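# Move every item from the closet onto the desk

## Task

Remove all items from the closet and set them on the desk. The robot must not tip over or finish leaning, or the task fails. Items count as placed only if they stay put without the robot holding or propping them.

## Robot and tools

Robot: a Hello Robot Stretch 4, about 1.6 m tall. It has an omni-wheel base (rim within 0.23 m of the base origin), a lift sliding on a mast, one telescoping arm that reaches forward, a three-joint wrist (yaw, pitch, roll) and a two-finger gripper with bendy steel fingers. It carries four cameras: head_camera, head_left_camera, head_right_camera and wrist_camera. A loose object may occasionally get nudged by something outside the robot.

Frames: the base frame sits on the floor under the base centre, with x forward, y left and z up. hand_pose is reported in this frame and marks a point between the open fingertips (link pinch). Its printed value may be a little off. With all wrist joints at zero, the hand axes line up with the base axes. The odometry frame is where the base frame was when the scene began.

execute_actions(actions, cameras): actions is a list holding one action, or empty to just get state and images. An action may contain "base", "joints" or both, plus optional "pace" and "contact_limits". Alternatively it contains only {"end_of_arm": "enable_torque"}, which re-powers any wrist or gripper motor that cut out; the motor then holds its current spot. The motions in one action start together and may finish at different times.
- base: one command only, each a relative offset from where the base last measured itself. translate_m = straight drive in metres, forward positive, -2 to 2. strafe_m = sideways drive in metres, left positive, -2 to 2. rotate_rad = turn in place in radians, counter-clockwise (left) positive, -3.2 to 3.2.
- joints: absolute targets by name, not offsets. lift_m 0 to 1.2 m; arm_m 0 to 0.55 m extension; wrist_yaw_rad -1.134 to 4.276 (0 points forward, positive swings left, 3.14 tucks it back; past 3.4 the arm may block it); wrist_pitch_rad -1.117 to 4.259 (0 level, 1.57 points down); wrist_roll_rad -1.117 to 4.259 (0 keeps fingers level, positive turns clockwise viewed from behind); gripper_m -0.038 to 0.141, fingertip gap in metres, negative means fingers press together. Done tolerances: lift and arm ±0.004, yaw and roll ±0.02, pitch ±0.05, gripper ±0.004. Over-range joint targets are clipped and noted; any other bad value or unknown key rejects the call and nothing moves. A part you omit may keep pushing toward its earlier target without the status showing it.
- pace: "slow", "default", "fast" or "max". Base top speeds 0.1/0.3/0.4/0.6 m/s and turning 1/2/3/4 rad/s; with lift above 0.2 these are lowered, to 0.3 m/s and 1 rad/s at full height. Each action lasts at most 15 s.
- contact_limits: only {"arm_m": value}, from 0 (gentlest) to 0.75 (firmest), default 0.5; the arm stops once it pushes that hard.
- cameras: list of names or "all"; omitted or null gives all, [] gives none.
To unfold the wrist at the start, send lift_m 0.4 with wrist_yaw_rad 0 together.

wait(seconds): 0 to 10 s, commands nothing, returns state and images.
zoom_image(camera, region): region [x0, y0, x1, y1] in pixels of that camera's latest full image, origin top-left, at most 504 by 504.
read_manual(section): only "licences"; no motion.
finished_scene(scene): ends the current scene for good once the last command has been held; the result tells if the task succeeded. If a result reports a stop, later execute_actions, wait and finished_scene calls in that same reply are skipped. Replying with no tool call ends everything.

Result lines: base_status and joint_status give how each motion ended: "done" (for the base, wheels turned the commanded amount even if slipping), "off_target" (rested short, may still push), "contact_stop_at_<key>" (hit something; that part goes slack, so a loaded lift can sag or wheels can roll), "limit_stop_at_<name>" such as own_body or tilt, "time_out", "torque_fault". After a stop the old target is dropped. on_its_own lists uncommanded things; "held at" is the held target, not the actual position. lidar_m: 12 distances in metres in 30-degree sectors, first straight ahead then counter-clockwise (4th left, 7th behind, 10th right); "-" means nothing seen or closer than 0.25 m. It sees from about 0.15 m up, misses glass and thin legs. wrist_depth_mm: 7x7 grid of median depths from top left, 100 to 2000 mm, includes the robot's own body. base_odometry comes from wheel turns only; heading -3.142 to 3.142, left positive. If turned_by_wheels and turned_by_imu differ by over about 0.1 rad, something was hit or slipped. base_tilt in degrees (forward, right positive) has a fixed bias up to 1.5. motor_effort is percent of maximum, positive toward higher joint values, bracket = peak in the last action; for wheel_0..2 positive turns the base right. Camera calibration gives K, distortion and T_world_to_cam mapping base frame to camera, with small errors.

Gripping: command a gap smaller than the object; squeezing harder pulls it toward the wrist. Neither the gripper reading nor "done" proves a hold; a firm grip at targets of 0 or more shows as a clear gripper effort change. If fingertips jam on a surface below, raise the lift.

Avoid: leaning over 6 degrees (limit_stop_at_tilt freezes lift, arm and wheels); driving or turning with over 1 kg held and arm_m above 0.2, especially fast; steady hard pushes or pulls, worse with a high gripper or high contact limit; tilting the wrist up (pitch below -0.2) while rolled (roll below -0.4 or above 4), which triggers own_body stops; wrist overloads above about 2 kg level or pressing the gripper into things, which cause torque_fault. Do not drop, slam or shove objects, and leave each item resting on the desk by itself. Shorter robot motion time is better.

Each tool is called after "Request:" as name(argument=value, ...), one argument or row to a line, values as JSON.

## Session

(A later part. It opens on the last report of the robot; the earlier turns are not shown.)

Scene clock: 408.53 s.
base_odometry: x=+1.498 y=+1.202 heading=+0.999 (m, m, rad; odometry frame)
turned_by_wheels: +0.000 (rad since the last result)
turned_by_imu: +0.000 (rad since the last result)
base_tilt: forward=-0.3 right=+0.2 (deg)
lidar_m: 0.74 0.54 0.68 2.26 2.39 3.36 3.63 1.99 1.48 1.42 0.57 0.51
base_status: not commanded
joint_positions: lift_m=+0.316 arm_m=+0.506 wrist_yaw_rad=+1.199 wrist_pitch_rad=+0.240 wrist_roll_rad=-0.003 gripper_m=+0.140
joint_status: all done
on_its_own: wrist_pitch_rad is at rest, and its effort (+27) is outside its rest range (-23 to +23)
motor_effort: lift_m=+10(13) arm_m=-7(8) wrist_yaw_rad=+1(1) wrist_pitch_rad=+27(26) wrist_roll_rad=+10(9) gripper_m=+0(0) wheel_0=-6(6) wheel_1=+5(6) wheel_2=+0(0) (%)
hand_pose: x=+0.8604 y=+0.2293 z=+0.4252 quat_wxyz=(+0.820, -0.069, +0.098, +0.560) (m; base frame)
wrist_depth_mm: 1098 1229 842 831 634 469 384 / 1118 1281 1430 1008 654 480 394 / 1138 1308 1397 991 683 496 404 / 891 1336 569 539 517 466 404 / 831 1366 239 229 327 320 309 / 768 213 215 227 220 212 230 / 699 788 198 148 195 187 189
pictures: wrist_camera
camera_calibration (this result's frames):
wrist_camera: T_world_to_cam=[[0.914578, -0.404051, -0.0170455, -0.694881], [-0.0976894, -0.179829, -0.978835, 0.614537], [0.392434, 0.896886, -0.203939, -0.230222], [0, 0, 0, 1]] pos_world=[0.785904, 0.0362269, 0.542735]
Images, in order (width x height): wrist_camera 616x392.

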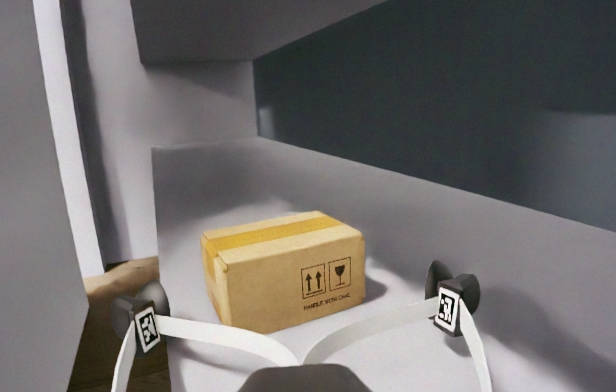

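Request:
execute_actions(
  actions=[
    {"joints":{"lift_m":0.332},"base":{"strafe_m":0.03},"pace":"slow"},
  ],
  cameras=["wrist_camera"],
)

Request:
execute_actions(
  actions=[
    {"joints":{"gripper_m":0.03},"pace":"slow"},
  ],
  cameras=["wrist_camera"],
)

Request:
execute_actions(
  actions=[
    {"joints":{"lift_m":0.375},"pace":"slow"},
  ],
  cameras=["wrist_camera"],
)

Scene clock: 410.43 s.
base_odometry: x=+1.473 y=+1.218 heading=+0.999 (m, m, rad; odometry frame)
turned_by_wheels: +0.000 (rad since the last result)
turned_by_imu: +0.000 (rad since the last result)
base_tilt: forward=-0.3 right=+0.2 (deg)
lidar_m: 0.74 0.53 0.68 2.22 2.35 3.35 3.63 2.05 1.51 1.47 0.56 0.56
base_status: done
joint_positions: lift_m=+0.332 arm_m=+0.506 wrist_yaw_rad=+1.200 wrist_pitch_rad=+0.252 wrist_roll_rad=-0.001 gripper_m=+0.140
joint_status: all done
motor_effort: lift_m=+22(19) arm_m=-7(7) wrist_yaw_rad=+0(5) wrist_pitch_rad=-7(26) wrist_roll_rad=+2(9) gripper_m=-1(0) wheel_0=-6(12) wheel_1=+6(16) wheel_2=+0(1) (%)
hand_pose: x=+0.8599 y=+0.2287 z=+0.4380 quat_wxyz=(+0.819, -0.071, +0.104, +0.560) (m; base frame)
wrist_depth_mm: 1078 1182 866 854 634 469 384 / 1098 1229 1366 1008 654 480 397 / 1138 1308 1336 960 683 500 407 / 866 1308 574 544 517 469 407 / 809 1336 368 229 336 329 317 / 741 213 196 193 211 224 239 / 683 809 201 148 206 196 198
pictures: wrist_camera
camera_calibration (this result's frames):
wrist_camera: T_world_to_cam=[[0.914548, -0.404032, -0.0189899, -0.693574], [-0.10394, -0.189383, -0.976387, 0.633442], [0.390895, 0.894926, -0.215195, -0.22017], [0, 0, 0, 1]] pos_world=[0.78621, 0.0367726, 0.557934]
Images, in order (width x height): wrist_camera 616x392.

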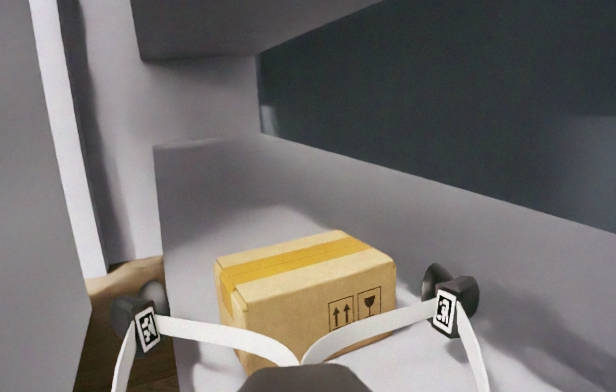

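Scene clock: 415.17 s.
base_odometry: x=+1.473 y=+1.218 heading=+0.999 (m, m, rad; odometry frame)
turned_by_wheels: +0.000 (rad since the last result)
turned_by_imu: -0.001 (rad since the last result)
base_tilt: forward=-0.3 right=+0.3 (deg)
lidar_m: 0.73 0.53 0.69 2.22 2.36 3.35 3.64 2.06 1.51 1.46 0.55 0.54
base_status: not commanded
joint_positions: lift_m=+0.332 arm_m=+0.506 wrist_yaw_rad=+1.200 wrist_pitch_rad=+0.253 wrist_roll_rad=+0.000 gripper_m=+0.030
joint_status: all done
motor_effort: lift_m=+22(22) arm_m=-7(7) wrist_yaw_rad=+0(1) wrist_pitch_rad=-10(11) wrist_roll_rad=+3(1) gripper_m=-19(22) wheel_0=-6(6) wheel_1=+6(6) wheel_2=+0(0) (%)
hand_pose: x=+0.8599 y=+0.2286 z=+0.4377 quat_wxyz=(+0.819, -0.071, +0.104, +0.560) (m; base frame)
wrist_depth_mm: 1078 1182 878 854 634 469 384 / 1098 1281 1366 1008 661 484 394 / 1138 1308 1308 946 691 496 407 / 866 1308 569 539 512 469 410 / 798 1336 366 219 336 327 317 / 732 1060 181 179 190 229 238 / 668 171 173 179 191 188 196
pictures: wrist_camera
camera_calibration (this result's frames):
wrist_camera: T_world_to_cam=[[0.914534, -0.404063, -0.0189634, -0.693579], [-0.104444, -0.190583, -0.976099, 0.63364], [0.390792, 0.894657, -0.216497, -0.219436], [0, 0, 0, 1]] pos_world=[0.786235, 0.0368314, 0.557835]
Images, in order (width x height): wrist_camera 616x392.

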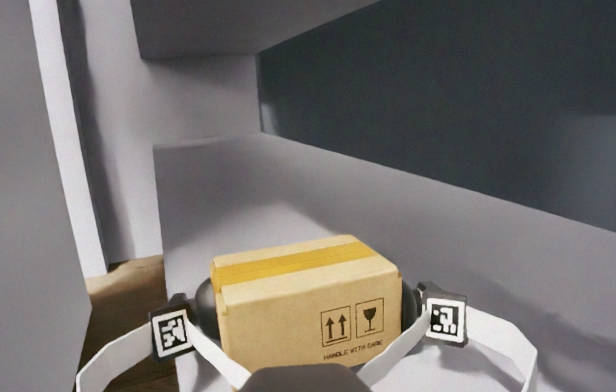

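Scene clock: 416.37 s.
base_odometry: x=+1.473 y=+1.218 heading=+0.999 (m, m, rad; odometry frame)
turned_by_wheels: +0.000 (rad since the last result)
turned_by_imu: +0.000 (rad since the last result)
base_tilt: forward=-0.3 right=+0.2 (deg)
lidar_m: 0.74 0.53 0.67 2.21 2.36 3.37 3.66 2.09 1.52 1.46 0.58 0.53
base_status: not commanded
joint_positions: lift_m=+0.375 arm_m=+0.506 wrist_yaw_rad=+1.200 wrist_pitch_rad=+0.253 wrist_roll_rad=+0.000 gripper_m=+0.030
joint_status: all done
motor_effort: lift_m=+22(26) arm_m=-7(7) wrist_yaw_rad=-1(1) wrist_pitch_rad=-10(11) wrist_roll_rad=+2(2) gripper_m=-21(19) wheel_0=-6(6) wheel_1=+6(6) wheel_2=+0(0) (%)
hand_pose: x=+0.8599 y=+0.2286 z=+0.4806 quat_wxyz=(+0.819, -0.071, +0.104, +0.560) (m; base frame)
wrist_depth_mm: 1060 1160 621 683 603 466 384 / 1098 1281 1336 1008 654 484 394 / 1118 1308 1366 1042 683 496 407 / 878 1336 741 699 627 512 415 / 798 1366 473 219 439 427 402 / 741 1138 181 179 190 300 309 / 668 171 173 179 193 246 247
pictures: wrist_camera
camera_calibration (this result's frames):
wrist_camera: T_world_to_cam=[[0.914533, -0.404067, -0.018965, -0.692762], [-0.104489, -0.19068, -0.976075, 0.6756], [0.390783, 0.894635, -0.216603, -0.210069], [0, 0, 0, 1]] pos_world=[0.786238, 0.0368361, 0.600797]
Images, in order (width x height): wrist_camera 616x392.

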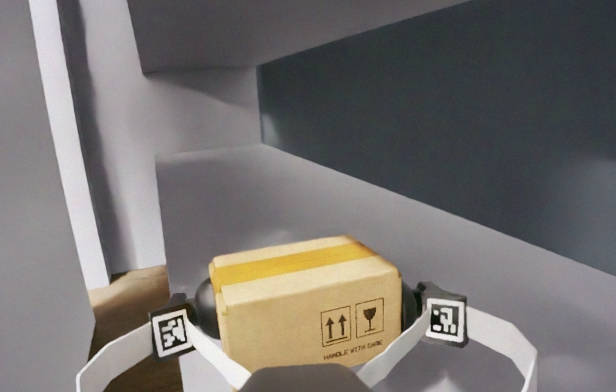

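Request:
execute_actions(
  actions=[
    {"base":{"strafe_m":-0.06},"joints":{"wrist_yaw_rad":0.3,"arm_m":0.44},"pace":"slow"},
  ],
  cameras=[],
)

Request:
execute_actions(
  actions=[
    {"base":{"translate_m":-0.35},"joints":{"wrist_yaw_rad":0.0,"arm_m":0.0}},
  ],
  cameras=["wrist_camera"],
)

Request:
execute_actions(
  actions=[
    {"base":{"rotate_rad":-3.14},"joints":{"lift_m":0.74}},
  ],
  cameras=[],
)

Request:
execute_actions(
  actions=[
    {"base":{"translate_m":1.25}},
  ],
  cameras=[],
)

Request:
execute_actions(
  actions=[
    {"base":{"strafe_m":0.75}},
  ],
  cameras=["head_camera"],
)

Scene clock: 419.30 s.
base_odometry: x=+1.523 y=+1.186 heading=+0.999 (m, m, rad; odometry frame)
turned_by_wheels: +0.000 (rad since the last result)
turned_by_imu: -0.001 (rad since the last result)
base_tilt: forward=-0.3 right=+0.2 (deg)
lidar_m: 0.73 0.56 0.67 2.28 2.42 3.44 3.64 1.98 1.43 1.38 0.59 0.51
base_status: done
joint_positions: lift_m=+0.375 arm_m=+0.441 wrist_yaw_rad=+0.300 wrist_pitch_rad=+0.253 wrist_roll_rad=+0.000 gripper_m=+0.030
joint_status: all done
motor_effort: lift_m=+22(22) arm_m=-8(12) wrist_yaw_rad=-1(8) wrist_pitch_rad=-12(11) wrist_roll_rad=+1(1) gripper_m=-21(20) wheel_0=+5(7) wheel_1=-8(15) wheel_2=+0(0) (%)
hand_pose: x=+0.9050 y=-0.0009 z=+0.4806 quat_wxyz=(+0.981, -0.019, +0.125, +0.148) (m; base frame)
wrist_depth_mm: 500 508 480 452 427 399 382 / 580 539 500 469 439 415 394 / 603 564 521 492 455 430 410 / 640 597 549 508 477 445 424 / 496 484 473 218 436 427 413 / 353 351 181 179 191 300 310 / 282 171 174 179 194 246 248
pictures: none
No camera images: the call's "cameras" was empty. Leave "cameras" out to get every camera's image.

Scene clock: 421.93 s.
base_odometry: x=+1.334 y=+0.891 heading=+0.999 (m, m, rad; odometry frame)
turned_by_wheels: +0.000 (rad since the last result)
turned_by_imu: +0.001 (rad since the last result)
base_tilt: forward=-0.3 right=+0.3 (deg)
lidar_m: 1.08 0.85 1.20 2.30 2.43 3.33 3.27 1.91 1.42 1.38 1.50 0.79
base_status: done
joint_positions: lift_m=+0.375 arm_m=+0.001 wrist_yaw_rad=+0.000 wrist_pitch_rad=+0.254 wrist_roll_rad=+0.000 gripper_m=+0.030
joint_status: all done
motor_effort: lift_m=+22(22) arm_m=-8(5) wrist_yaw_rad=+1(8) wrist_pitch_rad=-12(12) wrist_roll_rad=+1(3) gripper_m=-21(21) wheel_0=-3(11) wheel_1=-5(13) wheel_2=+4(15) (%)
hand_pose: x=+0.4515 y=-0.0875 z=+0.4805 quat_wxyz=(+0.992, +0.000, +0.127, +0.000) (m; base frame)
wrist_depth_mm: 1160 1182 1160 1098 1042 504 508 / 809 1229 1229 1229 1205 521 525 / 609 1255 1255 1255 1138 539 549 / 627 1308 1336 1308 1229 559 569 / 640 1366 1366 218 1098 580 597 / 654 1060 182 179 190 585 634 / 654 171 174 179 194 634 654
pictures: wrist_camera
camera_calibration (this result's frames):
wrist_camera: T_world_to_cam=[[-0.0452544, -0.998795, -0.018978, -0.0656583], [-0.216099, 0.0283354, -0.97596, 0.642033], [0.975322, -0.0400654, -0.217121, -0.113195], [0, 0, 0, 1]] pos_world=[0.246173, -0.0883067, 0.600776]
Images, in order (width x height): wrist_camera 616x392.

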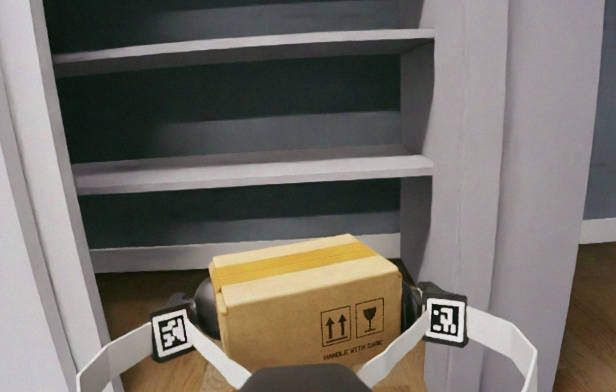

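Scene clock: 424.80 s.
base_odometry: x=+1.334 y=+0.891 heading=-2.140 (m, m, rad; odometry frame)
turned_by_wheels: -3.139 (rad since the last result)
turned_by_imu: -3.119 (rad since the last result)
base_tilt: forward=-0.3 right=+0.3 (deg)
lidar_m: 2.39 1.90 1.43 1.41 1.50 0.80 1.12 0.86 1.20 2.28 2.43 3.29
base_status: done
joint_positions: lift_m=+0.740 arm_m=+0.001 wrist_yaw_rad=+0.000 wrist_pitch_rad=+0.254 wrist_roll_rad=+0.000 gripper_m=+0.030
joint_status: all done
motor_effort: lift_m=+22(22) arm_m=-8(8) wrist_yaw_rad=+0(2) wrist_pitch_rad=-12(12) wrist_roll_rad=+3(2) gripper_m=-21(20) wheel_0=+4(6) wheel_1=+7(12) wheel_2=+6(14) (%)
hand_pose: x=+0.4516 y=-0.0875 z=+0.8455 quat_wxyz=(+0.992, +0.000, +0.127, +0.000) (m; base frame)
wrist_depth_mm: - - - - - - - / - - - - - - - / - - - - - - - / - - - - - - - / - - - 218 - - - / 1863 1808 181 179 191 1537 1618 / 1430 171 173 178 193 1308 1308
pictures: none
No camera images: the call's "cameras" was empty. Leave "cameras" out to get every camera's image.

Scene clock: 430.47 s.
base_odometry: x=+0.661 y=-0.162 heading=-2.139 (m, m, rad; odometry frame)
turned_by_wheels: +0.001 (rad since the last result)
turned_by_imu: -0.004 (rad since the last result)
base_tilt: forward=-0.4 right=+0.3 (deg)
lidar_m: 1.16 1.23 1.36 1.33 1.42 2.07 2.03 2.15 2.38 2.34 2.49 1.20
base_status: done
joint_positions: lift_m=+0.740 arm_m=+0.001 wrist_yaw_rad=+0.000 wrist_pitch_rad=+0.254 wrist_roll_rad=+0.000 gripper_m=+0.030
joint_status: not commanded
motor_effort: lift_m=+21(22) arm_m=-8(8) wrist_yaw_rad=+0(1) wrist_pitch_rad=-12(13) wrist_roll_rad=+1(3) gripper_m=-22(21) wheel_0=+4(7) wheel_1=+6(12) wheel_2=-3(14) (%)
hand_pose: x=+0.4516 y=-0.0874 z=+0.8455 quat_wxyz=(+0.992, +0.000, +0.127, +0.000) (m; base frame)
wrist_depth_mm: 1576 1576 1618 1618 1618 1618 1618 / 1661 1661 1661 1661 1661 1708 1661 / 1708 1661 1708 1661 1708 1756 1708 / 1229 1118 1229 1138 1808 1808 1863 / 1863 1863 1863 218 1863 1921 1921 / 1756 1808 181 179 191 1537 1618 / 1430 171 173 179 195 1255 1281
pictures: none
No camera images: the call's "cameras" was empty. Leave "cameras" out to get every camera's image.

Scene clock: 434.30 s.
base_odometry: x=+1.293 y=-0.565 heading=-2.139 (m, m, rad; odometry frame)
turned_by_wheels: +0.000 (rad since the last result)
turned_by_imu: +0.000 (rad since the last result)
base_tilt: forward=-0.3 right=+0.3 (deg)
lidar_m: 1.19 0.82 0.59 0.59 0.67 0.92 2.00 2.33 3.02 3.10 2.73 1.23
base_status: done
joint_positions: lift_m=+0.740 arm_m=+0.001 wrist_yaw_rad=+0.000 wrist_pitch_rad=+0.254 wrist_roll_rad=+0.000 gripper_m=+0.030
joint_status: not commanded
motor_effort: lift_m=+21(21) arm_m=-8(8) wrist_yaw_rad=-2(1) wrist_pitch_rad=-13(12) wrist_roll_rad=+3(2) gripper_m=-21(22) wheel_0=-2(12) wheel_1=+5(9) wheel_2=+0(3) (%)
hand_pose: x=+0.4516 y=-0.0874 z=+0.8455 quat_wxyz=(+0.992, +0.000, +0.127, +0.000) (m; base frame)
wrist_depth_mm: 1060 1576 1618 1661 1661 1661 1618 / 1060 1576 1708 1708 1756 1661 1756 / 1042 1537 1756 1756 1756 1618 1808 / 1042 1308 1205 1863 1863 1863 1808 / 1025 1499 1464 218 1863 1921 1921 / 1008 1366 181 179 191 1464 1618 / 991 172 173 179 193 1281 1255
pictures: head_camera
Images, in order (width x height): head_camera 420x560.

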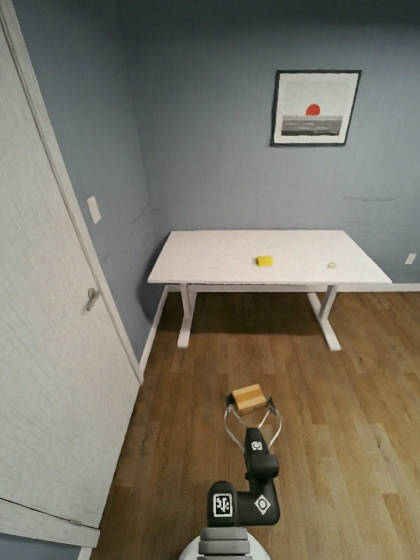

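Request:
execute_actions(
  actions=[
    {"base":{"translate_m":0.47},"joints":{"arm_m":0.4}},
  ],
  cameras=[],
)

Request:
execute_actions(
  actions=[
    {"joints":{"lift_m":0.665},"pace":"slow"},
  ],
  cameras=["head_camera","wrist_camera"],
)

Scene clock: 437.87 s.
base_odometry: x=+1.040 y=-0.961 heading=-2.138 (m, m, rad; odometry frame)
turned_by_wheels: +0.001 (rad since the last result)
turned_by_imu: -0.001 (rad since the last result)
base_tilt: forward=-0.2 right=+0.3 (deg)
lidar_m: 0.75 0.80 0.58 0.55 0.59 0.89 2.47 2.75 3.20 3.12 1.00 0.77
base_status: done
joint_positions: lift_m=+0.740 arm_m=+0.399 wrist_yaw_rad=+0.000 wrist_pitch_rad=+0.254 wrist_roll_rad=+0.000 gripper_m=+0.030
joint_status: all done
motor_effort: lift_m=+21(21) arm_m=+8(10) wrist_yaw_rad=-2(1) wrist_pitch_rad=-12(12) wrist_roll_rad=+3(3) gripper_m=-22(19) wheel_0=+5(10) wheel_1=+6(11) wheel_2=-3(14) (%)
hand_pose: x=+0.8488 y=-0.0874 z=+0.8456 quat_wxyz=(+0.992, +0.000, +0.126, +0.000) (m; base frame)
wrist_depth_mm: 831 842 854 854 842 842 842 / 878 878 878 878 878 878 878 / 891 891 917 904 904 917 904 / 931 931 917 891 854 820 778 / 634 621 603 218 559 549 530 / 452 449 181 179 191 342 325 / 359 171 173 179 194 314 320
pictures: none
No camera images: the call's "cameras" was empty. Leave "cameras" out to get every camera's image.

Scene clock: 439.37 s.
base_odometry: x=+1.040 y=-0.961 heading=-2.138 (m, m, rad; odometry frame)
turned_by_wheels: +0.000 (rad since the last result)
turned_by_imu: +0.000 (rad since the last result)
base_tilt: forward=-0.2 right=+0.4 (deg)
lidar_m: 0.74 0.78 0.59 0.55 0.60 0.90 2.45 2.77 3.21 3.12 1.01 0.77
base_status: not commanded
joint_positions: lift_m=+0.665 arm_m=+0.399 wrist_yaw_rad=+0.000 wrist_pitch_rad=+0.254 wrist_roll_rad=+0.000 gripper_m=+0.030
joint_status: all done
motor_effort: lift_m=+15(19) arm_m=+8(8) wrist_yaw_rad=-2(1) wrist_pitch_rad=-12(11) wrist_roll_rad=+1(1) gripper_m=-21(21) wheel_0=+5(5) wheel_1=+6(6) wheel_2=-3(3) (%)
hand_pose: x=+0.8488 y=-0.0874 z=+0.7711 quat_wxyz=(+0.992, +0.000, +0.126, +0.000) (m; base frame)
wrist_depth_mm: 831 842 831 854 842 854 854 / 866 866 866 866 891 878 866 / 891 917 917 917 904 904 891 / 707 668 640 603 585 554 539 / 433 421 413 218 379 353 304 / 309 307 181 179 190 262 274 / 246 171 173 179 193 216 216
pictures: head_camera, wrist_camera
camera_calibration (this result's frames):
wrist_camera: T_world_to_cam=[[-0.0449545, -0.998808, -0.019008, -0.0423131], [-0.215893, 0.028291, -0.976007, 1.01139], [0.975382, -0.0397723, -0.216908, -0.437738], [0, 0, 0, 1]] pos_world=[0.643412, -0.0882858, 0.89137]
Images, in order (width x height): head_camera 420x560, wrist_camera 616x392.

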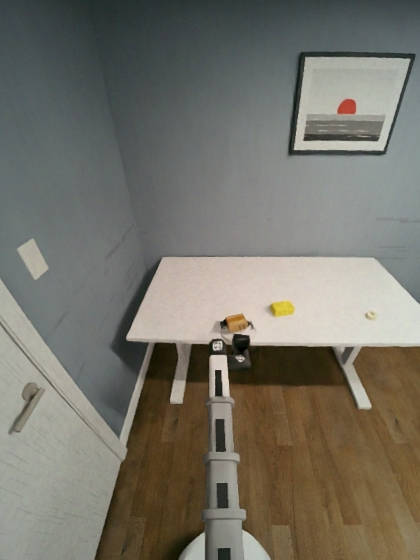

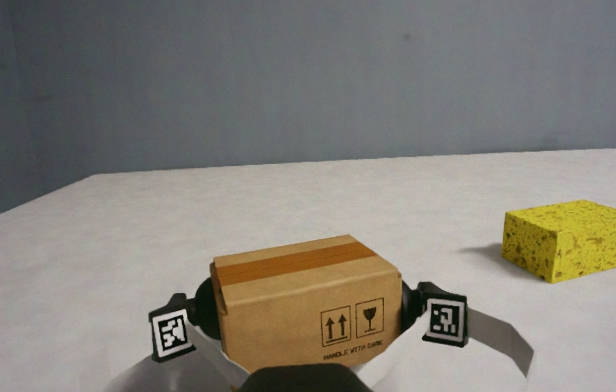

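Near the front edge; placing slightly deeper.

Request:
execute_actions(
  actions=[
    {"joints":{"arm_m":0.48,"lift_m":0.655},"pace":"slow"},
  ],
  cameras=[],
)

Request:
execute_actions(
  actions=[
    {"joints":{"gripper_m":0.125}},
  ],
  cameras=[],
)

Request:
execute_actions(
  actions=[
    {"joints":{"lift_m":0.75}},
  ],
  cameras=[],
)

Request:
execute_actions(
  actions=[
    {"joints":{"arm_m":0.0},"base":{"translate_m":-0.3}},
  ],
)

Scene clock: 442.60 s.
base_odometry: x=+1.040 y=-0.961 heading=-2.138 (m, m, rad; odometry frame)
turned_by_wheels: +0.000 (rad since the last result)
turned_by_imu: -0.001 (rad since the last result)
base_tilt: forward=-0.3 right=+0.2 (deg)
lidar_m: 0.76 0.80 0.59 0.55 0.59 0.91 2.47 2.77 3.20 3.12 1.01 0.76
base_status: not commanded
joint_positions: lift_m=+0.655 arm_m=+0.479 wrist_yaw_rad=+0.000 wrist_pitch_rad=+0.254 wrist_roll_rad=+0.000 gripper_m=+0.030
joint_status: all done
motor_effort: lift_m=+14(12) arm_m=+8(7) wrist_yaw_rad=-1(1) wrist_pitch_rad=-11(12) wrist_roll_rad=+2(2) gripper_m=-21(21) wheel_0=+5(5) wheel_1=+6(7) wheel_2=-3(3) (%)
hand_pose: x=+0.9287 y=-0.0874 z=+0.7611 quat_wxyz=(+0.992, +0.000, +0.126, +0.000) (m; base frame)
wrist_depth_mm: 768 768 778 778 768 778 778 / 798 798 788 798 798 809 809 / 820 831 820 831 820 820 842 / 668 634 597 569 544 525 508 / 407 397 387 218 359 351 340 / 290 289 181 179 190 246 255 / 230 172 173 179 193 202 207
pictures: none
No camera images: the call's "cameras" was empty. Leave "cameras" out to get every camera's image.

Scene clock: 444.43 s.
base_odometry: x=+1.040 y=-0.961 heading=-2.138 (m, m, rad; odometry frame)
turned_by_wheels: +0.000 (rad since the last result)
turned_by_imu: +0.000 (rad since the last result)
base_tilt: forward=-0.3 right=+0.2 (deg)
lidar_m: 0.76 0.81 0.56 0.55 0.62 0.89 2.47 2.74 3.21 3.12 1.00 0.76
base_status: not commanded
joint_positions: lift_m=+0.655 arm_m=+0.479 wrist_yaw_rad=+0.000 wrist_pitch_rad=+0.253 wrist_roll_rad=+0.000 gripper_m=+0.125
joint_status: all done
motor_effort: lift_m=+14(15) arm_m=+8(8) wrist_yaw_rad=-1(2) wrist_pitch_rad=-10(11) wrist_roll_rad=+0(1) gripper_m=+0(22) wheel_0=+5(5) wheel_1=+6(7) wheel_2=-3(3) (%)
hand_pose: x=+0.9288 y=-0.0874 z=+0.7613 quat_wxyz=(+0.992, +0.000, +0.126, +0.000) (m; base frame)
wrist_depth_mm: 768 768 768 768 768 768 778 / 798 788 788 798 798 798 809 / 820 820 831 842 820 820 831 / 668 634 603 580 549 525 512 / 407 399 389 253 366 351 343 / 291 225 208 209 217 250 256 / 231 216 214 148 217 210 212
pictures: none
No camera images: the call's "cameras" was empty. Leave "cameras" out to get every camera's image.

Scene clock: 445.83 s.
base_odometry: x=+1.040 y=-0.961 heading=-2.138 (m, m, rad; odometry frame)
turned_by_wheels: +0.000 (rad since the last result)
turned_by_imu: +0.000 (rad since the last result)
base_tilt: forward=-0.3 right=+0.3 (deg)
lidar_m: 0.75 0.80 0.59 0.55 0.60 0.91 2.48 2.76 3.22 3.12 1.01 0.78
base_status: not commanded
joint_positions: lift_m=+0.750 arm_m=+0.479 wrist_yaw_rad=+0.000 wrist_pitch_rad=+0.253 wrist_roll_rad=+0.000 gripper_m=+0.125
joint_status: all done
motor_effort: lift_m=+21(24) arm_m=+8(8) wrist_yaw_rad=-2(0) wrist_pitch_rad=-9(10) wrist_roll_rad=+2(1) gripper_m=-1(1) wheel_0=+5(5) wheel_1=+6(6) wheel_2=-3(3) (%)
hand_pose: x=+0.9288 y=-0.0874 z=+0.8558 quat_wxyz=(+0.992, +0.000, +0.126, +0.000) (m; base frame)
wrist_depth_mm: 768 768 778 768 768 768 778 / 788 788 798 809 809 798 798 / 820 820 831 831 831 831 831 / 854 854 854 866 842 854 820 / 661 647 634 609 597 574 559 / 473 225 459 452 217 404 415 / 375 349 353 148 353 340 297
pictures: none
No camera images: the call's "cameras" was empty. Leave "cameras" out to get every camera's image.

Scene clock: 448.33 s.
base_odometry: x=+1.201 y=-0.708 heading=-2.139 (m, m, rad; odometry frame)
turned_by_wheels: -0.001 (rad since the last result)
turned_by_imu: +0.000 (rad since the last result)
base_tilt: forward=-0.1 right=+0.2 (deg)
lidar_m: 1.04 0.80 0.60 0.54 0.64 0.93 2.18 2.45 3.19 3.11 1.42 1.08
base_status: done
joint_positions: lift_m=+0.750 arm_m=+0.001 wrist_yaw_rad=+0.000 wrist_pitch_rad=+0.253 wrist_roll_rad=+0.000 gripper_m=+0.125
joint_status: all done
motor_effort: lift_m=+21(21) arm_m=-8(10) wrist_yaw_rad=-1(3) wrist_pitch_rad=-9(10) wrist_roll_rad=+3(2) gripper_m=-1(0) wheel_0=-5(8) wheel_1=-7(12) wheel_2=+5(15) (%)
hand_pose: x=+0.4516 y=-0.0875 z=+0.8559 quat_wxyz=(+0.992, +0.000, +0.126, +0.000) (m; base frame)
wrist_depth_mm: 1042 1464 1499 1499 1499 1537 1499 / 1060 1537 1499 1537 1537 1576 1537 / 1025 1576 1576 1618 1618 1576 1618 / 1025 1060 991 976 1008 946 1008 / 1025 1499 1756 1708 1756 1708 1708 / 991 224 1708 1756 218 1618 1499 / 976 1205 1397 148 1397 1366 1308
pictures: head_camera, head_left_camera, head_right_camera, wrist_camera
camera_calibration (this result's frames):
wrist_camera: T_world_to_cam=[[-0.0451851, -0.998797, -0.0190551, -0.0584811], [-0.214869, 0.0283452, -0.976232, 1.0081], [0.975597, -0.0400167, -0.215891, -0.0329588], [0, 0, 0, 1]] pos_world=[0.24612, -0.0883043, 0.975905]
Images, in order (width x height): head_camera 420x560, head_left_camera 420x672, head_right_camera 420x672, wrist_camera 616x392.

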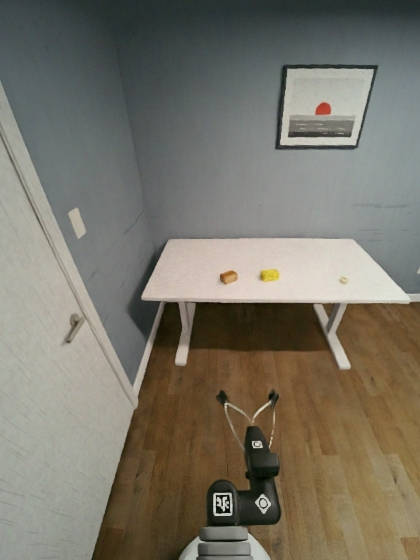

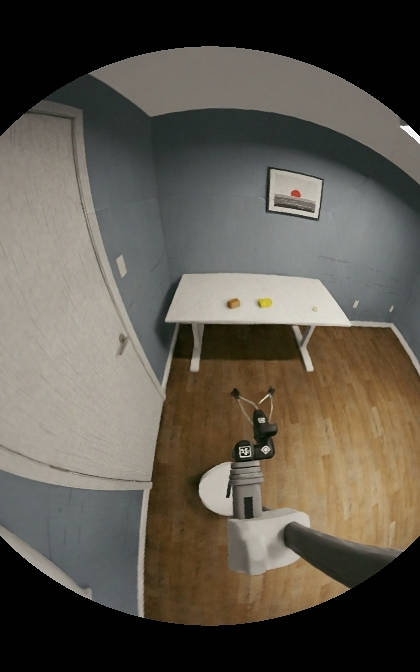

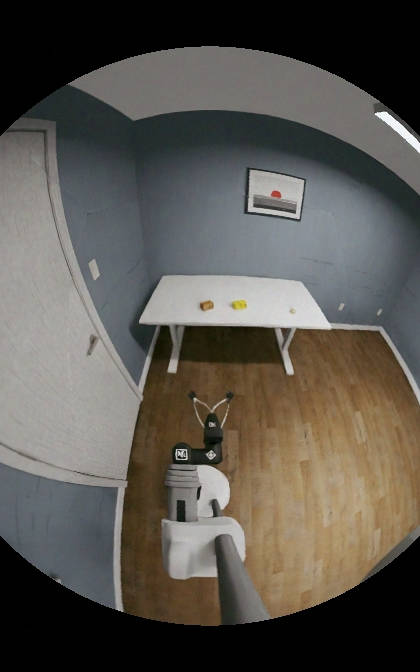

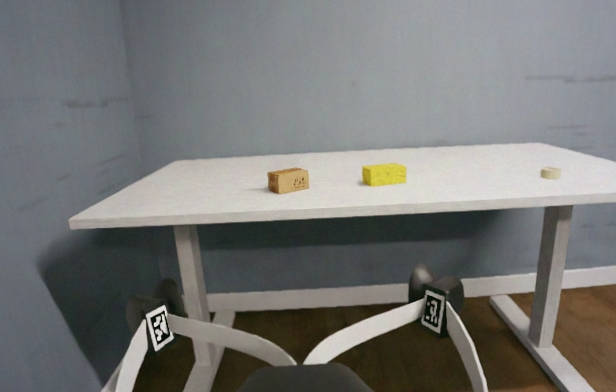

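Request:
finished_scene(
  scene=2,
)

The scene is finished: the task was done.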